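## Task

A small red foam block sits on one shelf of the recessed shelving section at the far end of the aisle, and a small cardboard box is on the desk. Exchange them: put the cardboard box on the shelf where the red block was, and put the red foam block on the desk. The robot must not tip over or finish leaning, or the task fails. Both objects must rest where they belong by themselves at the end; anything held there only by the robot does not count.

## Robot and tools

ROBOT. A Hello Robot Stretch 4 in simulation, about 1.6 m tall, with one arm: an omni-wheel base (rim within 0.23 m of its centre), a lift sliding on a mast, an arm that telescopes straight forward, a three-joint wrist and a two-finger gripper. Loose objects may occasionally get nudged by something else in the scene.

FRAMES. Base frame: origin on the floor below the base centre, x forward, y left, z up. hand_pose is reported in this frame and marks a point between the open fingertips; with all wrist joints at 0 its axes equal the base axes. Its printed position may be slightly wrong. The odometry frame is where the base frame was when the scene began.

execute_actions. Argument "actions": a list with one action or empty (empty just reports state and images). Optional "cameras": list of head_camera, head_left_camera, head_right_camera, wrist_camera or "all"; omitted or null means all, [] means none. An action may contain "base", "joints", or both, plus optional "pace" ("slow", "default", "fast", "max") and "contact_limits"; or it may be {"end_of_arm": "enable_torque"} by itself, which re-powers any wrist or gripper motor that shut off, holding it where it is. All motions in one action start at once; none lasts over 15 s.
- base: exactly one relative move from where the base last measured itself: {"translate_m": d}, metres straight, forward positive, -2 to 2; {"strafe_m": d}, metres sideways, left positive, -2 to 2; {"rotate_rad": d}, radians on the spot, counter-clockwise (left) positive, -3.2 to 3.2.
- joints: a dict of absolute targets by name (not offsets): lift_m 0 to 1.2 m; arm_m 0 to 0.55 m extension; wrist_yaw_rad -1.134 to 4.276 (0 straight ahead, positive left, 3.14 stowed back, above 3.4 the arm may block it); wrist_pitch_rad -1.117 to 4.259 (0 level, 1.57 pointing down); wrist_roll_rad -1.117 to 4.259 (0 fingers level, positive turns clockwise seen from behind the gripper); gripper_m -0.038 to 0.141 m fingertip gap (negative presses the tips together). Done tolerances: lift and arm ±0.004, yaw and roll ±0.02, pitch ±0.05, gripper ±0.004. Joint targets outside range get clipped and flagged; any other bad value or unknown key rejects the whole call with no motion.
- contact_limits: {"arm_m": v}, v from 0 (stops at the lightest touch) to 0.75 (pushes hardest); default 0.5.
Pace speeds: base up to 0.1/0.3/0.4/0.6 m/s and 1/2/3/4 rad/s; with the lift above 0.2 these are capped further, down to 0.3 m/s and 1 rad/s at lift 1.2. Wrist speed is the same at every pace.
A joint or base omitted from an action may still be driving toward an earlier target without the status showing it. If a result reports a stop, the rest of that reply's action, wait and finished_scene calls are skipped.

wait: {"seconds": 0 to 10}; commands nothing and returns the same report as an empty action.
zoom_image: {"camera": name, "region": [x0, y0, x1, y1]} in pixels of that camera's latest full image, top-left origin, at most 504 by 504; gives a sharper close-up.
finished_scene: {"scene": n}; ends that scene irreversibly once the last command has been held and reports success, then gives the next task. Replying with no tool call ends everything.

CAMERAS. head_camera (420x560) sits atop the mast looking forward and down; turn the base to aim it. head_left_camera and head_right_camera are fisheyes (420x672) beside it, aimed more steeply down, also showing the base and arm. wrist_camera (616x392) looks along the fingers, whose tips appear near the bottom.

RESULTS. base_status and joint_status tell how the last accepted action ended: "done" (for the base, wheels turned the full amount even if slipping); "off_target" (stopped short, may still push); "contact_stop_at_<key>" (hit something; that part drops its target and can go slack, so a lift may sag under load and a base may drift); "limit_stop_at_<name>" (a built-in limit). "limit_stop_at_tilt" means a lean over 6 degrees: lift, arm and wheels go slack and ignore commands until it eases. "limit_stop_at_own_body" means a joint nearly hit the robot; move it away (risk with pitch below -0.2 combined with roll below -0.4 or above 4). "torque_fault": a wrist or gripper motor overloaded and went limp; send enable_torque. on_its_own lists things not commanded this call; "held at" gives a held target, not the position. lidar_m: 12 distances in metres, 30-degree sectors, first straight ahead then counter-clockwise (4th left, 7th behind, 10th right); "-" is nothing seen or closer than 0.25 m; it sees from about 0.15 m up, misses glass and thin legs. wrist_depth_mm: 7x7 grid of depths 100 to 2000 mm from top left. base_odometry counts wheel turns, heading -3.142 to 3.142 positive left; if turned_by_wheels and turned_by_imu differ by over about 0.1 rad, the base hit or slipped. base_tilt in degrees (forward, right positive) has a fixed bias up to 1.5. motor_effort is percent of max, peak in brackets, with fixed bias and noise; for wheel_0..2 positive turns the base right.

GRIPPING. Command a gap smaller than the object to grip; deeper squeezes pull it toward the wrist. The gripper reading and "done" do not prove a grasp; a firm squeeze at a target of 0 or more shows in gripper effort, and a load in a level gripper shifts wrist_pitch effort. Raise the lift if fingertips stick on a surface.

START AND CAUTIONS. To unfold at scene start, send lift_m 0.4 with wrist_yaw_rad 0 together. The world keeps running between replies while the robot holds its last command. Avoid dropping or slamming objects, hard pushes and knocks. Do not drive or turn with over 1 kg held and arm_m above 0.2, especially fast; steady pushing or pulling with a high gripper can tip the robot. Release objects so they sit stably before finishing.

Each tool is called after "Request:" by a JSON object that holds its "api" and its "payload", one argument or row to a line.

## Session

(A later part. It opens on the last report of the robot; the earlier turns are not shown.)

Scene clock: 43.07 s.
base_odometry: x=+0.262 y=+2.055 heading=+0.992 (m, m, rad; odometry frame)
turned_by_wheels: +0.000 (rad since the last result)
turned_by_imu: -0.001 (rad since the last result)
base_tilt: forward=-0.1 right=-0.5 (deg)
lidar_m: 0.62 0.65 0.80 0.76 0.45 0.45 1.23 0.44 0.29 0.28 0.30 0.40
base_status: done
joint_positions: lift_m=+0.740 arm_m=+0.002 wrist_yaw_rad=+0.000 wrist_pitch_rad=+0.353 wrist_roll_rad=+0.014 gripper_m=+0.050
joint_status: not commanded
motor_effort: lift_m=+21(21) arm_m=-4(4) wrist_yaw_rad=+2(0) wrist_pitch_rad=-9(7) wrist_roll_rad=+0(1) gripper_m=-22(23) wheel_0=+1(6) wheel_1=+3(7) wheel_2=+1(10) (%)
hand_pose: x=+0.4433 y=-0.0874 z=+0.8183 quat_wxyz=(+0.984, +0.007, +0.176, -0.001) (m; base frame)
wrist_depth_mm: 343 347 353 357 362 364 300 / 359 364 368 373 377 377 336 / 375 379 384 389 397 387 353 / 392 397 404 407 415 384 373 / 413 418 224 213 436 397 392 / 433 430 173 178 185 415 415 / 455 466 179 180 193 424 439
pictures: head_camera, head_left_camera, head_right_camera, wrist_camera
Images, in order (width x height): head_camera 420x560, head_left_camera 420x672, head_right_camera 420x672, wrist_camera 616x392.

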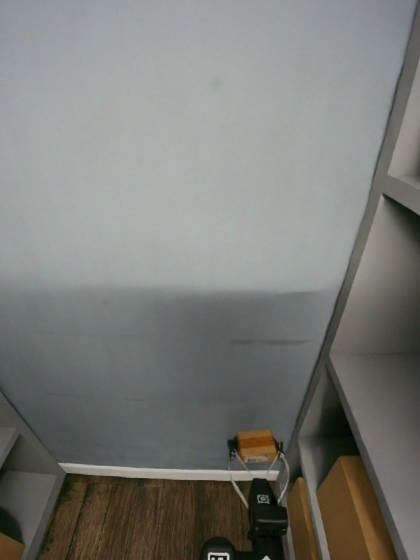

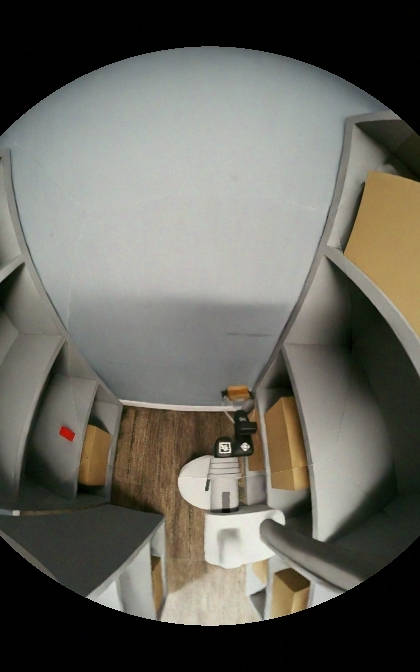

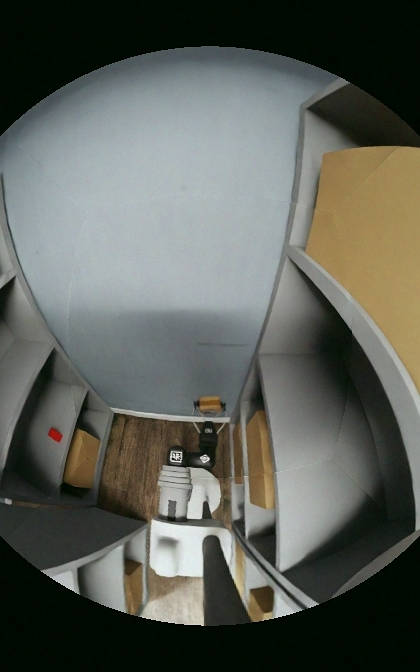

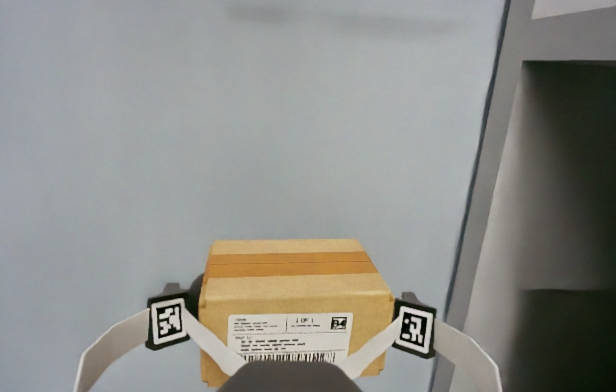

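Request:
{"api": "execute_actions", "payload": {
  "actions": [
    {"base": {"strafe_m": 0.1}, "joints": {"lift_m": 0.56}}
  ],
  "cameras": []
}}

Request:
{"api": "execute_actions", "payload": {
  "actions": [
    {"base": {"rotate_rad": 1.6}}
  ]
}}

Scene clock: 45.10 s.
base_odometry: x=+0.178 y=+2.110 heading=+0.992 (m, m, rad; odometry frame)
turned_by_wheels: +0.000 (rad since the last result)
turned_by_imu: +0.001 (rad since the last result)
base_tilt: forward=-0.1 right=-0.6 (deg)
lidar_m: 0.62 0.65 0.70 0.67 0.46 0.37 0.87 0.57 0.41 0.38 0.40 0.55
base_status: done
joint_positions: lift_m=+0.560 arm_m=+0.002 wrist_yaw_rad=+0.000 wrist_pitch_rad=+0.353 wrist_roll_rad=+0.014 gripper_m=+0.050
joint_status: all done
motor_effort: lift_m=+15(18) arm_m=-4(4) wrist_yaw_rad=+1(3) wrist_pitch_rad=-9(8) wrist_roll_rad=+1(1) gripper_m=-21(21) wheel_0=+0(10) wheel_1=+2(9) wheel_2=+0(2) (%)
hand_pose: x=+0.4433 y=-0.0874 z=+0.6388 quat_wxyz=(+0.984, +0.007, +0.176, -0.001) (m; base frame)
wrist_depth_mm: 343 347 351 355 362 366 370 / 357 362 366 373 377 382 387 / 375 379 384 389 394 399 402 / 392 394 402 410 415 418 415 / 413 418 224 213 433 442 415 / 433 433 173 178 185 469 413 / 455 462 179 179 193 469 442
pictures: none
No camera images: the call's "cameras" was empty. Leave "cameras" out to get every camera's image.

Scene clock: 47.17 s.
base_odometry: x=+0.178 y=+2.110 heading=+2.591 (m, m, rad; odometry frame)
turned_by_wheels: +1.599 (rad since the last result)
turned_by_imu: +1.571 (rad since the last result)
base_tilt: forward=+0.0 right=-0.6 (deg)
lidar_m: 0.68 0.46 0.38 0.88 0.56 0.41 0.38 0.40 0.56 0.62 0.66 0.70
base_status: done
joint_positions: lift_m=+0.560 arm_m=+0.002 wrist_yaw_rad=+0.000 wrist_pitch_rad=+0.353 wrist_roll_rad=+0.014 gripper_m=+0.050
joint_status: not commanded
motor_effort: lift_m=+15(15) arm_m=-4(4) wrist_yaw_rad=+0(1) wrist_pitch_rad=-9(9) wrist_roll_rad=+1(1) gripper_m=-21(22) wheel_0=-2(7) wheel_1=-4(11) wheel_2=-2(7) (%)
hand_pose: x=+0.4433 y=-0.0874 z=+0.6388 quat_wxyz=(+0.984, +0.007, +0.176, -0.001) (m; base frame)
wrist_depth_mm: 525 778 798 809 820 820 691 / 535 809 831 854 854 866 683 / 544 854 878 878 891 891 683 / 549 661 691 707 750 778 668 / 466 473 224 213 517 530 549 / 559 707 173 178 185 878 647 / 535 549 179 180 193 778 661
pictures: head_camera, head_left_camera, head_right_camera, wrist_camera
Images, in order (width x height): head_camera 420x560, head_left_camera 420x672, head_right_camera 420x672, wrist_camera 616x392.

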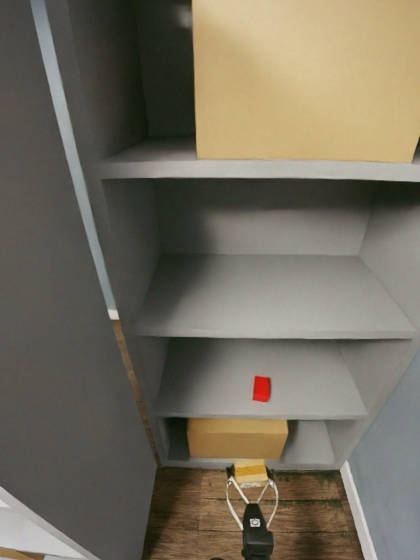

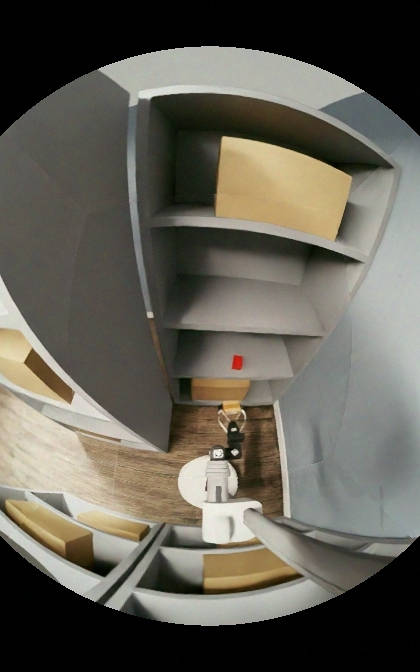

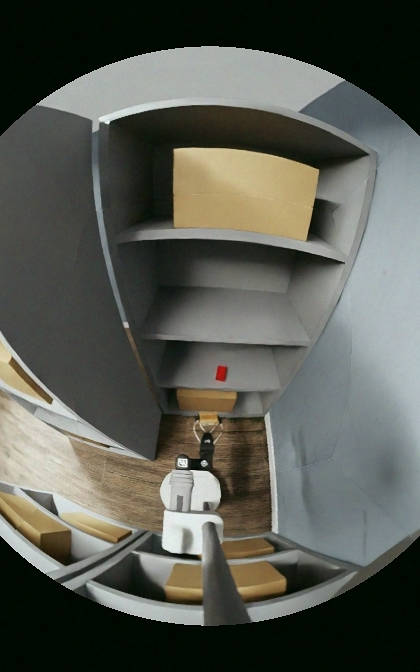

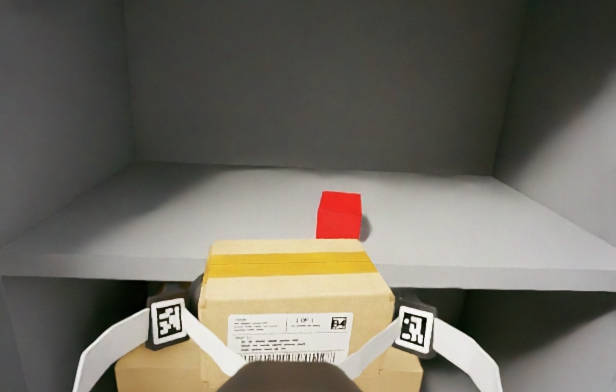

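Request:
{"api": "execute_actions", "payload": {
  "actions": [
    {"joints": {"wrist_yaw_rad": 0.55, "arm_m": 0.40, "lift_m": 0.52}}
  ],
  "cameras": ["head_camera", "wrist_camera"]
}}

Scene clock: 50.60 s.
base_odometry: x=+0.178 y=+2.110 heading=+2.591 (m, m, rad; odometry frame)
turned_by_wheels: +0.000 (rad since the last result)
turned_by_imu: +0.001 (rad since the last result)
base_tilt: forward=+0.0 right=-0.6 (deg)
lidar_m: 0.66 0.44 0.39 0.89 0.57 0.40 0.39 0.39 0.58 0.62 0.66 0.70
base_status: not commanded
joint_positions: lift_m=+0.520 arm_m=+0.399 wrist_yaw_rad=+0.550 wrist_pitch_rad=+0.353 wrist_roll_rad=+0.014 gripper_m=+0.050
joint_status: all done
motor_effort: lift_m=+15(16) arm_m=+4(3) wrist_yaw_rad=+0(10) wrist_pitch_rad=-9(9) wrist_roll_rad=+1(1) gripper_m=-20(23) wheel_0=-2(2) wheel_1=-4(4) wheel_2=-2(2) (%)
hand_pose: x=+0.8466 y=+0.0670 z=+0.5988 quat_wxyz=(+0.948, -0.041, +0.171, +0.266) (m; base frame)
wrist_depth_mm: 255 312 397 473 427 384 355 / 263 320 413 492 442 399 366 / 270 332 430 508 459 410 379 / 278 343 449 530 477 424 392 / 286 353 224 214 421 424 399 / 285 290 173 178 185 332 338 / 245 235 179 180 193 247 272
pictures: head_camera, wrist_camera
Images, in order (width x height): head_camera 420x560, wrist_camera 616x392.

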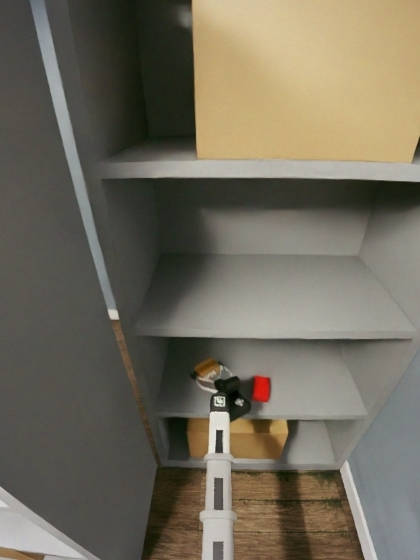

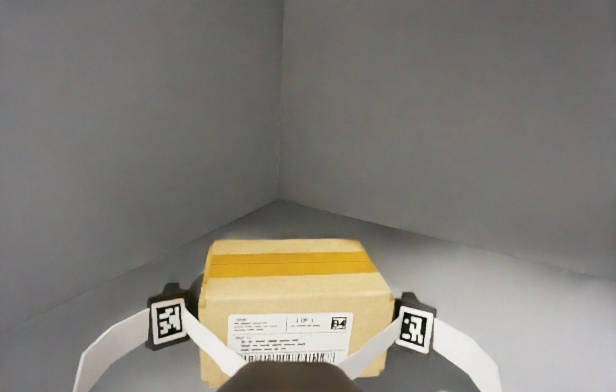

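Request:
{"api": "execute_actions", "payload": {
  "actions": [
    {"joints": {"lift_m": 0.483}, "pace": "slow"}
  ],
  "cameras": ["wrist_camera"]
}}

Scene clock: 51.90 s.
base_odometry: x=+0.178 y=+2.110 heading=+2.591 (m, m, rad; odometry frame)
turned_by_wheels: +0.000 (rad since the last result)
turned_by_imu: +0.000 (rad since the last result)
base_tilt: forward=-0.1 right=-0.6 (deg)
lidar_m: 0.67 0.44 0.38 0.87 0.57 0.41 0.38 0.41 0.56 0.61 0.66 0.69
base_status: not commanded
joint_positions: lift_m=+0.483 arm_m=+0.399 wrist_yaw_rad=+0.550 wrist_pitch_rad=+0.353 wrist_roll_rad=+0.014 gripper_m=+0.050
joint_status: all done
motor_effort: lift_m=+15(15) arm_m=+5(4) wrist_yaw_rad=+1(1) wrist_pitch_rad=-9(8) wrist_roll_rad=+1(1) gripper_m=-23(23) wheel_0=-2(2) wheel_1=-3(4) wheel_2=-2(2) (%)
hand_pose: x=+0.8466 y=+0.0670 z=+0.5618 quat_wxyz=(+0.948, -0.041, +0.171, +0.266) (m; base frame)
wrist_depth_mm: 255 310 394 469 424 387 355 / 263 320 410 488 439 399 366 / 270 332 430 512 455 413 379 / 278 343 424 469 455 427 392 / 278 315 224 213 340 353 359 / 241 234 173 178 185 267 273 / 197 189 179 180 194 200 218
pictures: wrist_camera
Images, in order (width x height): wrist_camera 616x392.

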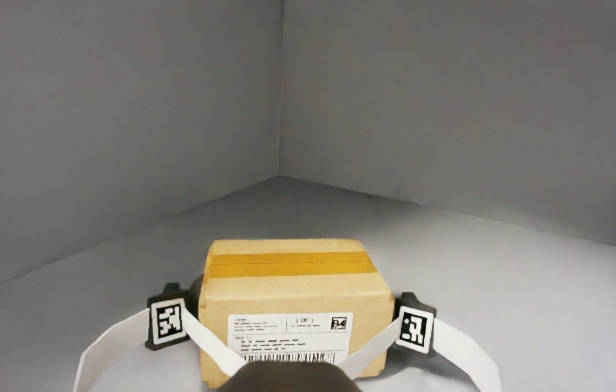

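The depths match the desk-contact values (about 1 mm above). Releasing.

Request:
{"api": "execute_actions", "payload": {
  "actions": [
    {"joints": {"gripper_m": 0.14}}
  ],
  "cameras": ["wrist_camera"]
}}

Request:
{"api": "execute_actions", "payload": {
  "actions": [
    {"joints": {"lift_m": 0.55}, "pace": "fast"}
  ],
  "cameras": ["wrist_camera"]
}}

Scene clock: 54.03 s.
base_odometry: x=+0.178 y=+2.110 heading=+2.591 (m, m, rad; odometry frame)
turned_by_wheels: +0.000 (rad since the last result)
turned_by_imu: +0.000 (rad since the last result)
base_tilt: forward=-0.1 right=-0.5 (deg)
lidar_m: 0.67 0.45 0.39 0.89 0.57 0.40 0.39 0.40 0.58 0.61 0.66 0.71
base_status: not commanded
joint_positions: lift_m=+0.483 arm_m=+0.399 wrist_yaw_rad=+0.550 wrist_pitch_rad=+0.353 wrist_roll_rad=+0.014 gripper_m=+0.140
joint_status: all done
motor_effort: lift_m=+15(15) arm_m=+5(4) wrist_yaw_rad=-1(2) wrist_pitch_rad=-7(7) wrist_roll_rad=+1(1) gripper_m=+0(23) wheel_0=-2(2) wheel_1=-4(4) wheel_2=-2(2) (%)
hand_pose: x=+0.8466 y=+0.0670 z=+0.5619 quat_wxyz=(+0.948, -0.041, +0.171, +0.266) (m; base frame)
wrist_depth_mm: 256 310 397 469 424 384 357 / 263 322 413 492 442 399 368 / 270 332 430 512 455 413 377 / 278 343 424 473 455 427 392 / 281 317 289 225 343 353 362 / 241 198 184 191 198 257 273 / 199 196 191 148 206 209 219
pictures: wrist_camera
Images, in order (width x height): wrist_camera 616x392.

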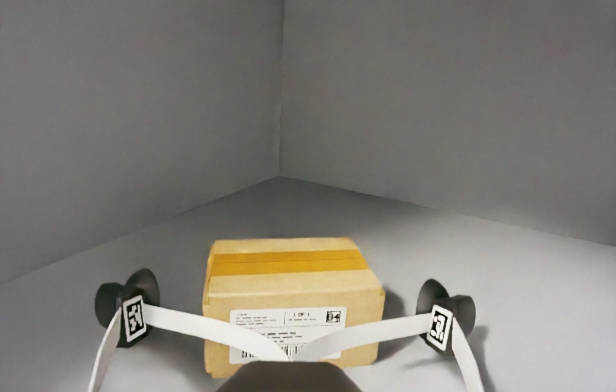

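Scene clock: 55.03 s.
base_odometry: x=+0.178 y=+2.110 heading=+2.591 (m, m, rad; odometry frame)
turned_by_wheels: +0.000 (rad since the last result)
turned_by_imu: +0.000 (rad since the last result)
base_tilt: forward=-0.1 right=-0.6 (deg)
lidar_m: 0.66 0.46 0.38 0.90 0.55 0.41 0.39 0.40 0.58 0.60 0.65 0.71
base_status: not commanded
joint_positions: lift_m=+0.550 arm_m=+0.399 wrist_yaw_rad=+0.550 wrist_pitch_rad=+0.352 wrist_roll_rad=+0.014 gripper_m=+0.140
joint_status: all done
motor_effort: lift_m=+21(24) arm_m=+5(5) wrist_yaw_rad=+2(0) wrist_pitch_rad=-8(8) wrist_roll_rad=+1(1) gripper_m=-2(1) wheel_0=-2(2) wheel_1=-4(4) wheel_2=-2(2) (%)
hand_pose: x=+0.8466 y=+0.0670 z=+0.6284 quat_wxyz=(+0.948, -0.041, +0.171, +0.266) (m; base frame)
wrist_depth_mm: 255 310 397 473 424 384 357 / 262 320 413 492 439 397 366 / 270 330 430 512 455 410 379 / 276 343 449 535 473 427 392 / 283 353 442 480 469 442 404 / 293 198 362 368 357 370 389 / 281 281 255 147 297 298 314
pictures: wrist_camera
Images, in order (width x height): wrist_camera 616x392.

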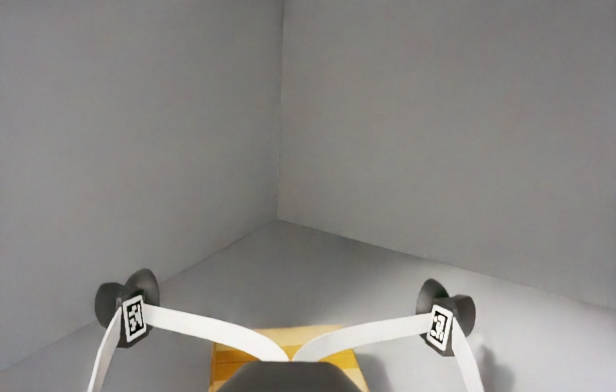

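Request:
{"api": "execute_actions", "payload": {
  "actions": [
    {"joints": {"arm_m": 0.18, "wrist_yaw_rad": 0.35}, "pace": "fast"}
  ],
  "cameras": []
}}

Request:
{"api": "execute_actions", "payload": {
  "actions": [
    {"joints": {"wrist_yaw_rad": -0.25, "lift_m": 0.495}, "pace": "fast"}
  ],
  "cameras": ["head_camera", "wrist_camera"]
}}

Scene clock: 57.40 s.
base_odometry: x=+0.178 y=+2.110 heading=+2.591 (m, m, rad; odometry frame)
turned_by_wheels: +0.000 (rad since the last result)
turned_by_imu: +0.001 (rad since the last result)
base_tilt: forward=-0.1 right=-0.6 (deg)
lidar_m: 0.67 0.43 0.38 0.87 0.58 0.41 0.39 0.42 0.58 0.62 0.65 0.70
base_status: not commanded
joint_positions: lift_m=+0.550 arm_m=+0.181 wrist_yaw_rad=+0.350 wrist_pitch_rad=+0.352 wrist_roll_rad=+0.014 gripper_m=+0.140
joint_status: all done
motor_effort: lift_m=+21(21) arm_m=-5(6) wrist_yaw_rad=+0(5) wrist_pitch_rad=-7(9) wrist_roll_rad=+1(1) gripper_m=-1(4) wheel_0=-2(2) wheel_1=-4(3) wheel_2=-2(2) (%)
hand_pose: x=+0.6360 y=+0.0107 z=+0.6284 quat_wxyz=(+0.970, -0.024, +0.174, +0.170) (m; base frame)
wrist_depth_mm: 315 404 569 647 609 580 544 / 322 415 585 683 634 597 564 / 330 427 615 707 668 621 591 / 338 442 597 683 668 634 609 / 357 430 466 421 492 508 521 / 366 198 362 370 359 325 314 / 394 424 317 147 304 297 289
pictures: none
No camera images: the call's "cameras" was empty. Leave "cameras" out to get every camera's image.

Scene clock: 58.33 s.
base_odometry: x=+0.178 y=+2.110 heading=+2.591 (m, m, rad; odometry frame)
turned_by_wheels: +0.000 (rad since the last result)
turned_by_imu: +0.000 (rad since the last result)
base_tilt: forward=-0.1 right=-0.5 (deg)
lidar_m: 0.66 0.45 0.40 0.87 0.57 0.41 0.38 0.40 0.58 0.61 0.65 0.70
base_status: not commanded
joint_positions: lift_m=+0.495 arm_m=+0.181 wrist_yaw_rad=-0.250 wrist_pitch_rad=+0.352 wrist_roll_rad=+0.014 gripper_m=+0.140
joint_status: all done
motor_effort: lift_m=+15(19) arm_m=-4(5) wrist_yaw_rad=-3(6) wrist_pitch_rad=-6(5) wrist_roll_rad=+1(1) gripper_m=-1(0) wheel_0=-2(2) wheel_1=-4(3) wheel_2=-2(2) (%)
hand_pose: x=+0.5924 y=-0.1516 z=+0.5739 quat_wxyz=(+0.977, +0.029, +0.173, -0.124) (m; base frame)
wrist_depth_mm: 585 621 654 691 741 640 512 / 603 640 683 723 768 647 517 / 627 668 707 750 809 654 517 / 382 477 452 480 535 559 504 / 332 342 351 362 373 389 421 / 276 198 306 539 349 591 530 / 455 449 455 147 831 621 530
pictures: head_camera, wrist_camera
Images, in order (width x height): head_camera 420x560, wrist_camera 616x392.

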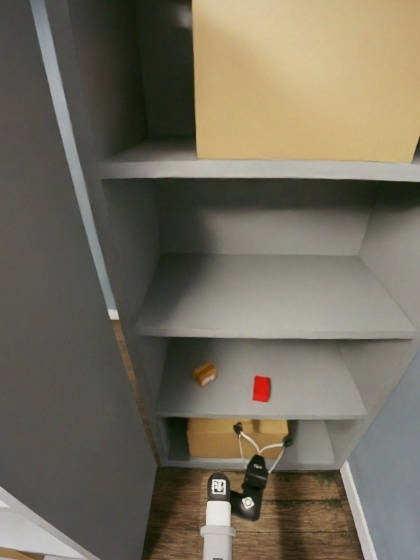

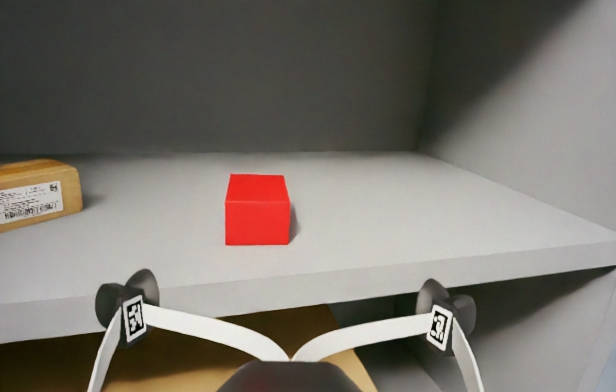

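Request:
{"api": "execute_actions", "payload": {
  "actions": [
    {"joints": {"arm_m": 0.375, "wrist_yaw_rad": -0.29, "lift_m": 0.486}}
  ],
  "cameras": ["wrist_camera"]
}}

Scene clock: 60.97 s.
base_odometry: x=+0.178 y=+2.110 heading=+2.591 (m, m, rad; odometry frame)
turned_by_wheels: +0.000 (rad since the last result)
turned_by_imu: +0.001 (rad since the last result)
base_tilt: forward=+0.0 right=-0.6 (deg)
lidar_m: 0.66 0.45 0.38 0.86 0.56 0.41 0.38 0.40 0.56 0.62 0.65 0.70
base_status: not commanded
joint_positions: lift_m=+0.486 arm_m=+0.374 wrist_yaw_rad=-0.290 wrist_pitch_rad=+0.352 wrist_roll_rad=+0.014 gripper_m=+0.140
joint_status: all done
motor_effort: lift_m=+14(16) arm_m=+5(4) wrist_yaw_rad=+0(2) wrist_pitch_rad=-6(7) wrist_roll_rad=+1(0) gripper_m=+0(0) wheel_0=-2(2) wheel_1=-4(3) wheel_2=-2(2) (%)
hand_pose: x=+0.7796 y=-0.1612 z=+0.5650 quat_wxyz=(+0.974, +0.032, +0.172, -0.143) (m; base frame)
wrist_depth_mm: 427 455 488 521 564 591 492 / 445 477 508 544 585 615 496 / 459 492 535 574 621 621 500 / 433 445 466 488 504 525 492 / 314 324 330 244 351 362 373 / 246 198 256 189 215 264 282 / 202 200 202 147 211 213 224
pictures: wrist_camera
Images, in order (width x height): wrist_camera 616x392.

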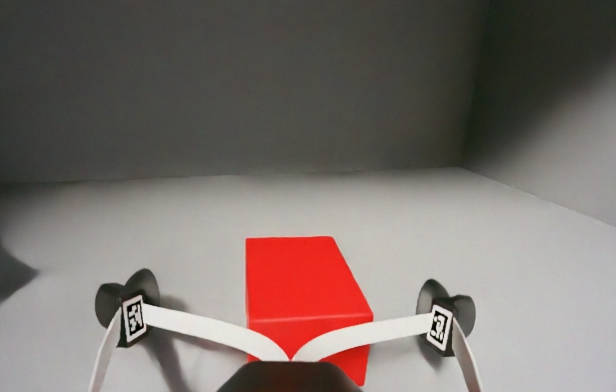

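Request:
{"api": "execute_actions", "payload": {
  "actions": [
    {"joints": {"gripper_m": 0.02, "lift_m": 0.483}}
  ],
  "cameras": ["wrist_camera"]
}}

Request:
{"api": "execute_actions", "payload": {
  "actions": [
    {"joints": {"lift_m": 0.53}}
  ],
  "cameras": ["wrist_camera"]
}}

Scene clock: 63.33 s.
base_odometry: x=+0.178 y=+2.110 heading=+2.591 (m, m, rad; odometry frame)
turned_by_wheels: +0.000 (rad since the last result)
turned_by_imu: +0.001 (rad since the last result)
base_tilt: forward=-0.1 right=-0.6 (deg)
lidar_m: 0.66 0.44 0.37 0.87 0.57 0.41 0.38 0.41 0.58 0.62 0.66 0.69
base_status: not commanded
joint_positions: lift_m=+0.483 arm_m=+0.374 wrist_yaw_rad=-0.290 wrist_pitch_rad=+0.352 wrist_roll_rad=+0.014 gripper_m=+0.020
joint_status: all done
motor_effort: lift_m=+15(14) arm_m=+4(5) wrist_yaw_rad=+1(1) wrist_pitch_rad=-8(8) wrist_roll_rad=+1(1) gripper_m=-21(23) wheel_0=-2(2) wheel_1=-4(4) wheel_2=-2(2) (%)
hand_pose: x=+0.7796 y=-0.1612 z=+0.5620 quat_wxyz=(+0.974, +0.032, +0.172, -0.143) (m; base frame)
wrist_depth_mm: 430 459 484 521 559 591 496 / 445 477 504 549 591 609 500 / 462 496 530 574 621 627 504 / 424 439 455 477 492 517 492 / 307 315 309 229 343 355 362 / 241 246 183 176 206 270 274 / 198 187 190 173 200 210 220
pictures: wrist_camera
Images, in order (width x height): wrist_camera 616x392.

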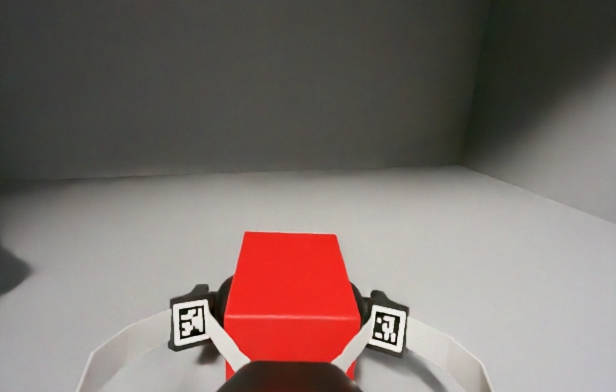

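Scene clock: 64.40 s.
base_odometry: x=+0.178 y=+2.110 heading=+2.591 (m, m, rad; odometry frame)
turned_by_wheels: +0.000 (rad since the last result)
turned_by_imu: +0.000 (rad since the last result)
base_tilt: forward=+0.0 right=-0.5 (deg)
lidar_m: 0.67 0.45 0.38 0.88 0.55 0.41 0.40 0.41 0.56 0.62 0.64 0.70
base_status: not commanded
joint_positions: lift_m=+0.530 arm_m=+0.374 wrist_yaw_rad=-0.290 wrist_pitch_rad=+0.352 wrist_roll_rad=+0.014 gripper_m=+0.020
joint_status: all done
motor_effort: lift_m=+22(23) arm_m=+5(5) wrist_yaw_rad=+0(1) wrist_pitch_rad=-7(6) wrist_roll_rad=+2(1) gripper_m=-19(21) wheel_0=-2(2) wheel_1=-4(3) wheel_2=-2(2) (%)
hand_pose: x=+0.7796 y=-0.1612 z=+0.6084 quat_wxyz=(+0.974, +0.032, +0.172, -0.143) (m; base frame)
wrist_depth_mm: 430 455 488 521 564 585 492 / 445 473 508 544 585 615 496 / 462 496 535 574 621 627 504 / 480 512 549 580 627 603 508 / 399 413 402 229 449 459 473 / 314 320 183 176 205 351 357 / 258 244 248 173 260 273 286
pictures: wrist_camera
Images, in order (width x height): wrist_camera 616x392.

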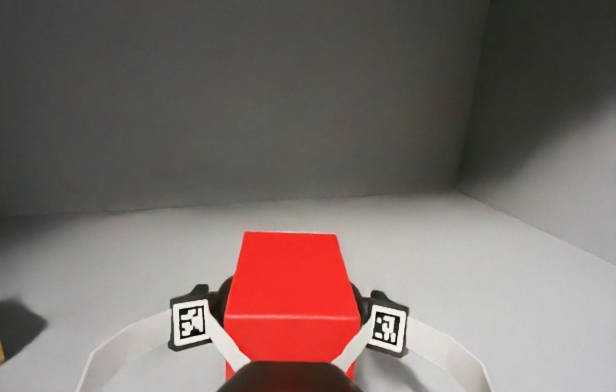

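Request:
{"api": "execute_actions", "payload": {
  "actions": [
    {"base": {"translate_m": -0.09}, "joints": {"arm_m": 0.0, "wrist_yaw_rad": 0.0}, "pace": "fast"}
  ],
  "cameras": ["head_left_camera"]
}}

Scene clock: 67.47 s.
base_odometry: x=+0.255 y=+2.063 heading=+2.591 (m, m, rad; odometry frame)
turned_by_wheels: +0.000 (rad since the last result)
turned_by_imu: +0.000 (rad since the last result)
base_tilt: forward=-0.1 right=-0.5 (deg)
lidar_m: 0.75 0.44 0.45 1.17 0.45 0.31 0.27 0.32 0.44 0.62 0.66 0.79
base_status: done
joint_positions: lift_m=+0.530 arm_m=+0.002 wrist_yaw_rad=+0.000 wrist_pitch_rad=+0.353 wrist_roll_rad=+0.014 gripper_m=+0.020
joint_status: all done
motor_effort: lift_m=+21(22) arm_m=-5(5) wrist_yaw_rad=+1(9) wrist_pitch_rad=-8(8) wrist_roll_rad=+0(1) gripper_m=-22(24) wheel_0=+0(11) wheel_1=-1(8) wheel_2=-3(10) (%)
hand_pose: x=+0.4433 y=-0.0875 z=+0.6083 quat_wxyz=(+0.984, +0.007, +0.175, -0.001) (m; base frame)
wrist_depth_mm: 530 820 878 878 891 891 691 / 535 842 917 931 931 931 683 / 539 798 946 960 976 931 683 / 539 574 603 621 647 676 634 / 591 878 741 229 1078 891 621 / 597 707 183 176 205 917 668 / 621 647 647 173 668 820 676
pictures: head_left_camera
Images, in order (width x height): head_left_camera 420x672.

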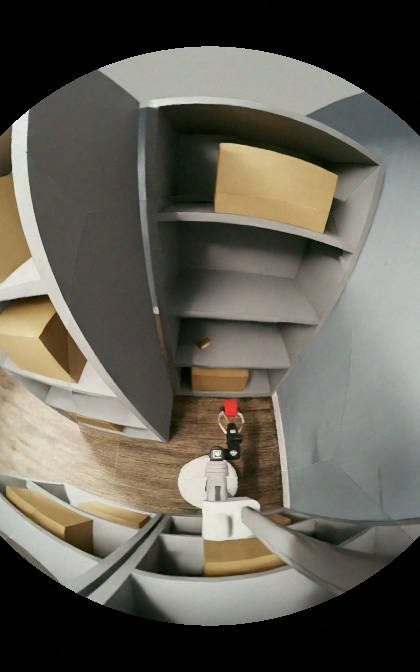

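Request:
{"api": "execute_actions", "payload": {
  "actions": [
    {"base": {"rotate_rad": 1.606}, "joints": {"wrist_pitch_rad": 1.4}}
  ],
  "cameras": ["head_camera", "head_left_camera", "wrist_camera"]
}}

Scene clock: 69.83 s.
base_odometry: x=+0.255 y=+2.063 heading=-2.087 (m, m, rad; odometry frame)
turned_by_wheels: +1.606 (rad since the last result)
turned_by_imu: +1.577 (rad since the last result)
base_tilt: forward=-0.1 right=-0.5 (deg)
lidar_m: 1.08 0.43 0.29 0.29 0.33 0.44 0.62 0.67 0.80 0.76 0.44 0.45
base_status: done
joint_positions: lift_m=+0.530 arm_m=+0.002 wrist_yaw_rad=+0.000 wrist_pitch_rad=+1.400 wrist_roll_rad=+0.014 gripper_m=+0.020
joint_status: all done
motor_effort: lift_m=+21(21) arm_m=-4(4) wrist_yaw_rad=+0(2) wrist_pitch_rad=-1(4) wrist_roll_rad=+1(1) gripper_m=-23(23) wheel_0=-2(7) wheel_1=-4(10) wheel_2=-1(5) (%)
hand_pose: x=+0.2216 y=-0.0874 z=+0.4236 quat_wxyz=(+0.765, +0.005, +0.644, -0.004) (m; base frame)
wrist_depth_mm: 603 707 715 723 732 661 661 / 597 683 691 707 707 640 647 / 591 661 668 683 683 615 366 / 627 654 654 668 676 492 379 / 603 627 634 229 654 654 668 / 603 615 183 176 206 640 647 / 559 399 402 172 615 627 634
pictures: head_camera, head_left_camera, wrist_camera
Images, in order (width x height): head_camera 420x560, head_left_camera 420x672, wrist_camera 616x392.

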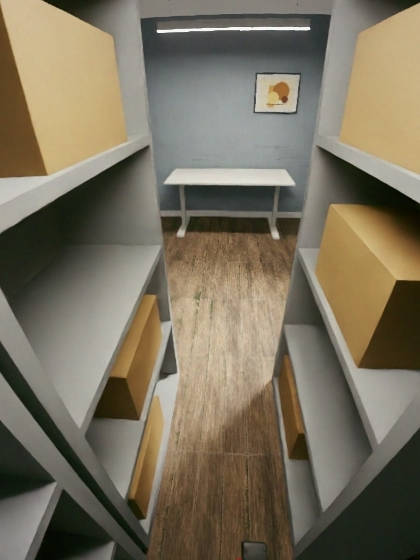

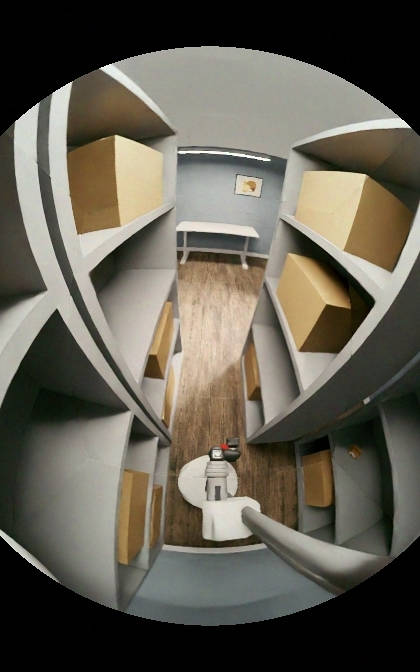

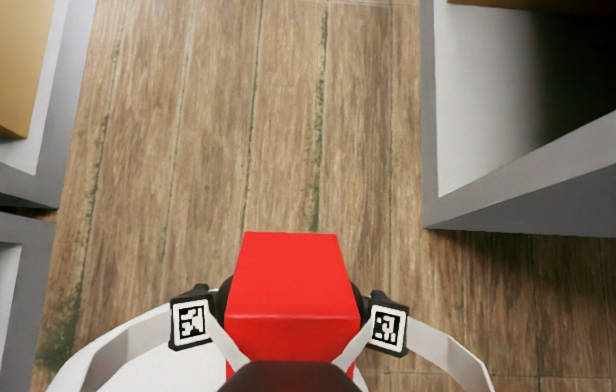

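Request:
{"api": "execute_actions", "payload": {
  "actions": [
    {"base": {"rotate_rad": -0.025}}
  ],
  "cameras": ["head_camera"]
}}

Scene clock: 70.87 s.
base_odometry: x=+0.255 y=+2.063 heading=-2.111 (m, m, rad; odometry frame)
turned_by_wheels: -0.025 (rad since the last result)
turned_by_imu: -0.024 (rad since the last result)
base_tilt: forward=-0.1 right=-0.6 (deg)
lidar_m: 1.18 0.44 0.30 0.28 0.31 0.45 0.61 0.63 0.80 0.75 0.43 0.44
base_status: done
joint_positions: lift_m=+0.530 arm_m=+0.002 wrist_yaw_rad=+0.000 wrist_pitch_rad=+1.400 wrist_roll_rad=+0.014 gripper_m=+0.020
joint_status: not commanded
motor_effort: lift_m=+22(22) arm_m=-4(4) wrist_yaw_rad=+0(2) wrist_pitch_rad=+0(1) wrist_roll_rad=+1(1) gripper_m=-21(20) wheel_0=+3(3) wheel_1=+2(2) wheel_2=+1(2) (%)
hand_pose: x=+0.2216 y=-0.0874 z=+0.4236 quat_wxyz=(+0.765, +0.005, +0.644, -0.004) (m; base frame)
wrist_depth_mm: 621 707 715 715 732 661 668 / 603 683 691 707 707 640 654 / 603 668 676 683 683 621 320 / 627 654 661 661 661 496 421 / 609 634 634 228 654 661 668 / 603 615 183 176 205 640 647 / 559 399 404 173 615 621 634
pictures: head_camera
Images, in order (width x height): head_camera 420x560.

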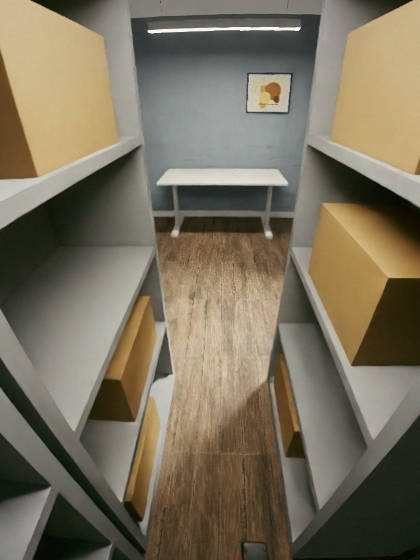

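Request:
{"api": "execute_actions", "payload": {
  "actions": [
    {"base": {"translate_m": 2.0}, "joints": {"wrist_pitch_rad": 0.35, "lift_m": 0.72}, "pace": "max"}
  ],
  "cameras": ["head_camera", "wrist_camera"]
}}

Scene clock: 76.67 s.
base_odometry: x=-0.773 y=+0.348 heading=-2.111 (m, m, rad; odometry frame)
turned_by_wheels: +0.000 (rad since the last result)
turned_by_imu: -0.003 (rad since the last result)
base_tilt: forward=-0.1 right=-0.5 (deg)
lidar_m: 1.34 1.41 1.92 1.87 1.96 0.81 1.24 0.82 1.07 1.86 1.95 1.40
base_status: done
joint_positions: lift_m=+0.720 arm_m=+0.002 wrist_yaw_rad=+0.000 wrist_pitch_rad=+0.353 wrist_roll_rad=+0.014 gripper_m=+0.020
joint_status: all done
motor_effort: lift_m=+21(24) arm_m=-4(4) wrist_yaw_rad=+0(3) wrist_pitch_rad=-9(12) wrist_roll_rad=+1(1) gripper_m=-23(22) wheel_0=+1(7) wheel_1=+1(9) wheel_2=+2(13) (%)
hand_pose: x=+0.4432 y=-0.0874 z=+0.7983 quat_wxyz=(+0.984, +0.007, +0.175, -0.001) (m; base frame)
wrist_depth_mm: 1661 1708 1708 1708 1708 1756 1808 / 1708 1708 1756 1808 1808 1808 1863 / 1808 1336 1366 1576 1397 1863 1921 / 1863 1921 1983 - - - - / 1808 1808 1808 229 1921 - - / 1430 1430 183 176 205 1618 1618 / 1182 1118 1138 173 1182 1255 1308
pictures: head_camera, wrist_camera
Images, in order (width x height): head_camera 420x560, wrist_camera 616x392.

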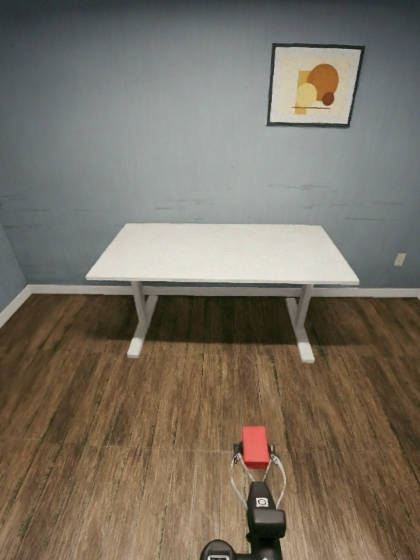

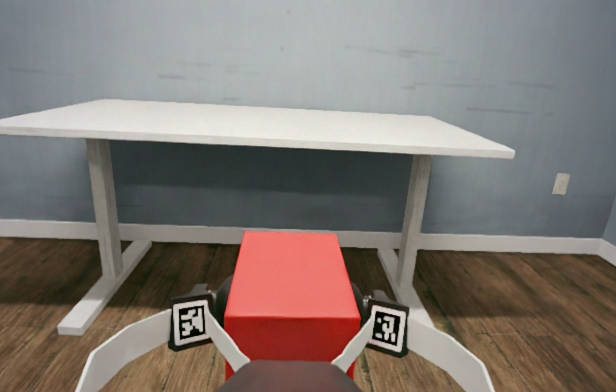

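Request:
{"api": "execute_actions", "payload": {
  "actions": [
    {"base": {"translate_m": 0.7}, "joints": {"arm_m": 0.45, "lift_m": 0.70}, "pace": "fast"}
  ],
  "cameras": ["head_camera", "wrist_camera"]
}}

Scene clock: 79.97 s.
base_odometry: x=-1.133 y=-0.253 heading=-2.110 (m, m, rad; odometry frame)
turned_by_wheels: +0.000 (rad since the last result)
turned_by_imu: -0.001 (rad since the last result)
base_tilt: forward=+0.0 right=-0.6 (deg)
lidar_m: 0.63 0.67 0.95 1.85 1.95 1.53 1.48 1.51 1.91 1.84 0.92 0.67
base_status: done
joint_positions: lift_m=+0.700 arm_m=+0.449 wrist_yaw_rad=+0.000 wrist_pitch_rad=+0.352 wrist_roll_rad=+0.014 gripper_m=+0.020
joint_status: all done
motor_effort: lift_m=+16(20) arm_m=+4(7) wrist_yaw_rad=-3(4) wrist_pitch_rad=-9(8) wrist_roll_rad=+1(1) gripper_m=-22(21) wheel_0=+0(7) wheel_1=+1(10) wheel_2=+3(13) (%)
hand_pose: x=+0.8909 y=-0.0874 z=+0.7789 quat_wxyz=(+0.985, +0.007, +0.175, -0.001) (m; base frame)
wrist_depth_mm: 668 676 683 683 699 699 715 / 699 707 715 723 732 741 741 / 723 723 741 759 768 768 778 / 504 521 544 564 591 609 640 / 368 377 368 229 410 424 433 / 287 293 183 176 206 320 325 / 236 224 228 173 238 250 263
pictures: head_camera, wrist_camera
Images, in order (width x height): head_camera 420x560, wrist_camera 616x392.

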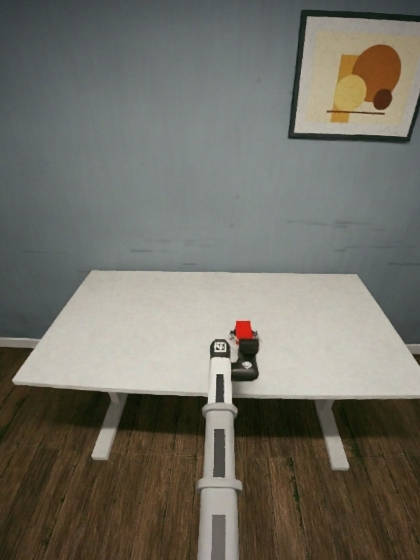

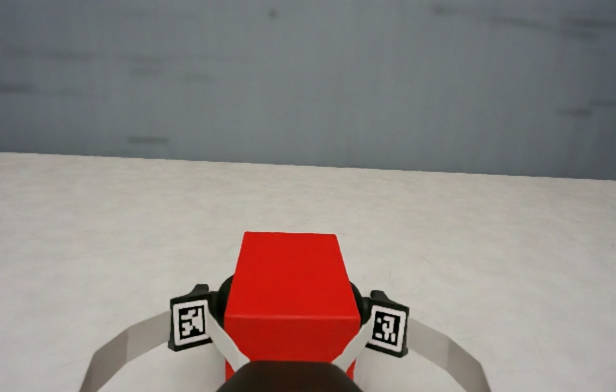

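Request:
{"api": "execute_actions", "payload": {
  "actions": [
    {"joints": {"lift_m": 0.671}, "pace": "slow"}
  ],
  "cameras": []
}}

Request:
{"api": "execute_actions", "payload": {
  "actions": [
    {"joints": {"gripper_m": 0.11}}
  ],
  "cameras": ["wrist_camera"]
}}

Request:
{"api": "execute_actions", "payload": {
  "actions": [
    {"joints": {"arm_m": 0.33, "lift_m": 0.70}, "pace": "fast"}
  ],
  "cameras": ["head_camera", "wrist_camera"]
}}

Scene clock: 81.23 s.
base_odometry: x=-1.133 y=-0.253 heading=-2.110 (m, m, rad; odometry frame)
turned_by_wheels: +0.000 (rad since the last result)
turned_by_imu: +0.000 (rad since the last result)
base_tilt: forward=+0.0 right=-0.6 (deg)
lidar_m: 0.64 0.68 0.94 1.85 1.96 1.52 1.49 1.52 1.93 1.85 0.92 0.67
base_status: not commanded
joint_positions: lift_m=+0.671 arm_m=+0.449 wrist_yaw_rad=+0.000 wrist_pitch_rad=+0.352 wrist_roll_rad=+0.014 gripper_m=+0.020
joint_status: all done
motor_effort: lift_m=+15(15) arm_m=+5(5) wrist_yaw_rad=-1(1) wrist_pitch_rad=-8(6) wrist_roll_rad=+1(1) gripper_m=-22(21) wheel_0=+0(0) wheel_1=+1(1) wheel_2=+3(3) (%)
hand_pose: x=+0.8909 y=-0.0874 z=+0.7500 quat_wxyz=(+0.985, +0.007, +0.175, -0.001) (m; base frame)
wrist_depth_mm: 668 683 683 691 691 699 715 / 691 707 715 723 741 732 750 / 683 723 732 750 759 768 778 / 427 442 459 477 500 521 544 / 310 319 310 229 345 355 364 / 243 248 183 176 205 271 276 / 200 189 192 172 200 211 221
pictures: none
No camera images: the call's "cameras" was empty. Leave "cameras" out to get every camera's image.

Scene clock: 82.97 s.
base_odometry: x=-1.133 y=-0.253 heading=-2.110 (m, m, rad; odometry frame)
turned_by_wheels: +0.000 (rad since the last result)
turned_by_imu: +0.000 (rad since the last result)
base_tilt: forward=-0.1 right=-0.6 (deg)
lidar_m: 0.64 0.68 0.96 1.84 1.95 1.53 1.49 1.52 1.93 1.85 0.91 0.66
base_status: not commanded
joint_positions: lift_m=+0.671 arm_m=+0.449 wrist_yaw_rad=+0.000 wrist_pitch_rad=+0.352 wrist_roll_rad=+0.014 gripper_m=+0.110
joint_status: all done
motor_effort: lift_m=+15(15) arm_m=+4(4) wrist_yaw_rad=-1(1) wrist_pitch_rad=-7(5) wrist_roll_rad=+1(1) gripper_m=-2(23) wheel_0=+0(0) wheel_1=+1(1) wheel_2=+3(3) (%)
hand_pose: x=+0.8909 y=-0.0874 z=+0.7500 quat_wxyz=(+0.985, +0.007, +0.175, -0.001) (m; base frame)
wrist_depth_mm: 668 683 683 691 707 707 715 / 699 715 715 723 732 741 750 / 691 723 741 741 759 759 788 / 427 442 459 477 496 521 539 / 312 319 310 241 345 357 366 / 244 213 191 186 210 272 277 / 200 195 196 149 208 211 221
pictures: wrist_camera
Images, in order (width x height): wrist_camera 616x392.

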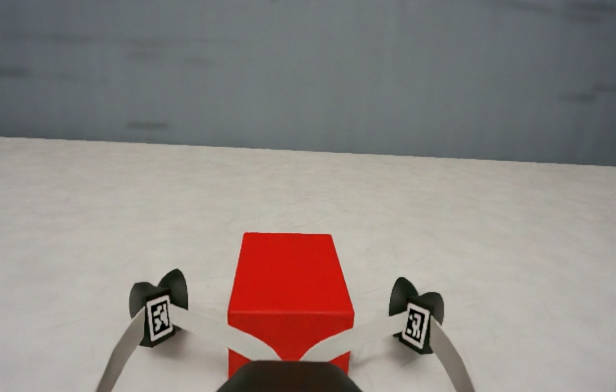

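Scene clock: 84.13 s.
base_odometry: x=-1.133 y=-0.253 heading=-2.110 (m, m, rad; odometry frame)
turned_by_wheels: +0.000 (rad since the last result)
turned_by_imu: +0.000 (rad since the last result)
base_tilt: forward=-0.1 right=-0.6 (deg)
lidar_m: 0.65 0.66 0.93 1.83 1.95 1.51 1.48 1.52 1.92 1.85 0.93 0.67
base_status: not commanded
joint_positions: lift_m=+0.700 arm_m=+0.331 wrist_yaw_rad=+0.000 wrist_pitch_rad=+0.352 wrist_roll_rad=+0.014 gripper_m=+0.110
joint_status: all done
motor_effort: lift_m=+21(23) arm_m=-4(5) wrist_yaw_rad=+2(2) wrist_pitch_rad=-8(7) wrist_roll_rad=+1(1) gripper_m=-1(1) wheel_0=+0(0) wheel_1=+1(1) wheel_2=+3(3) (%)
hand_pose: x=+0.7724 y=-0.0875 z=+0.7784 quat_wxyz=(+0.985, +0.007, +0.175, -0.001) (m; base frame)
wrist_depth_mm: 768 788 788 798 809 809 820 / 798 820 831 831 854 854 854 / 820 831 842 866 866 904 904 / 504 521 544 564 591 615 640 / 368 377 384 319 410 421 436 / 287 215 300 307 210 322 327 / 236 231 237 149 246 251 263
pictures: head_camera, wrist_camera
Images, in order (width x height): head_camera 420x560, wrist_camera 616x392.

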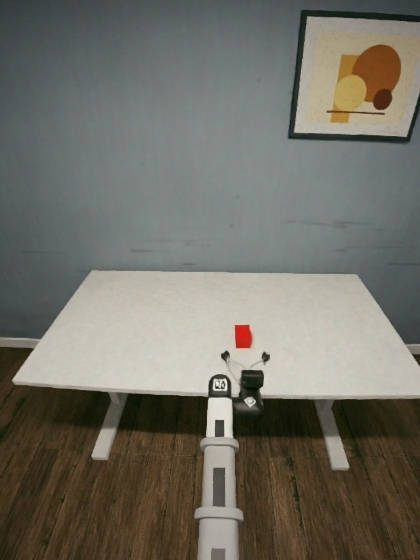

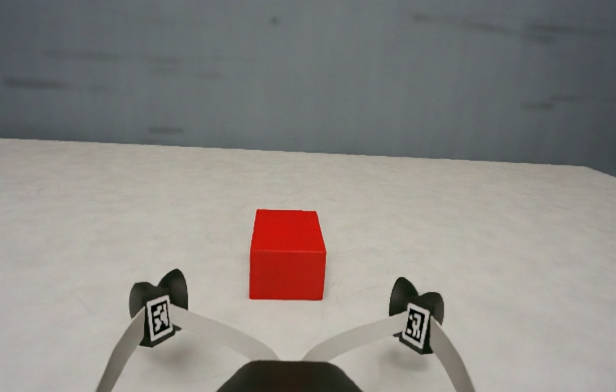

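The red block is on the desk, clear of the gripper, and the box is on the shelf, so I'm ending scene 1.

Request:
{"api": "finished_scene", "payload": {
  "scene": 1
}}

The scene is finished: the task was done.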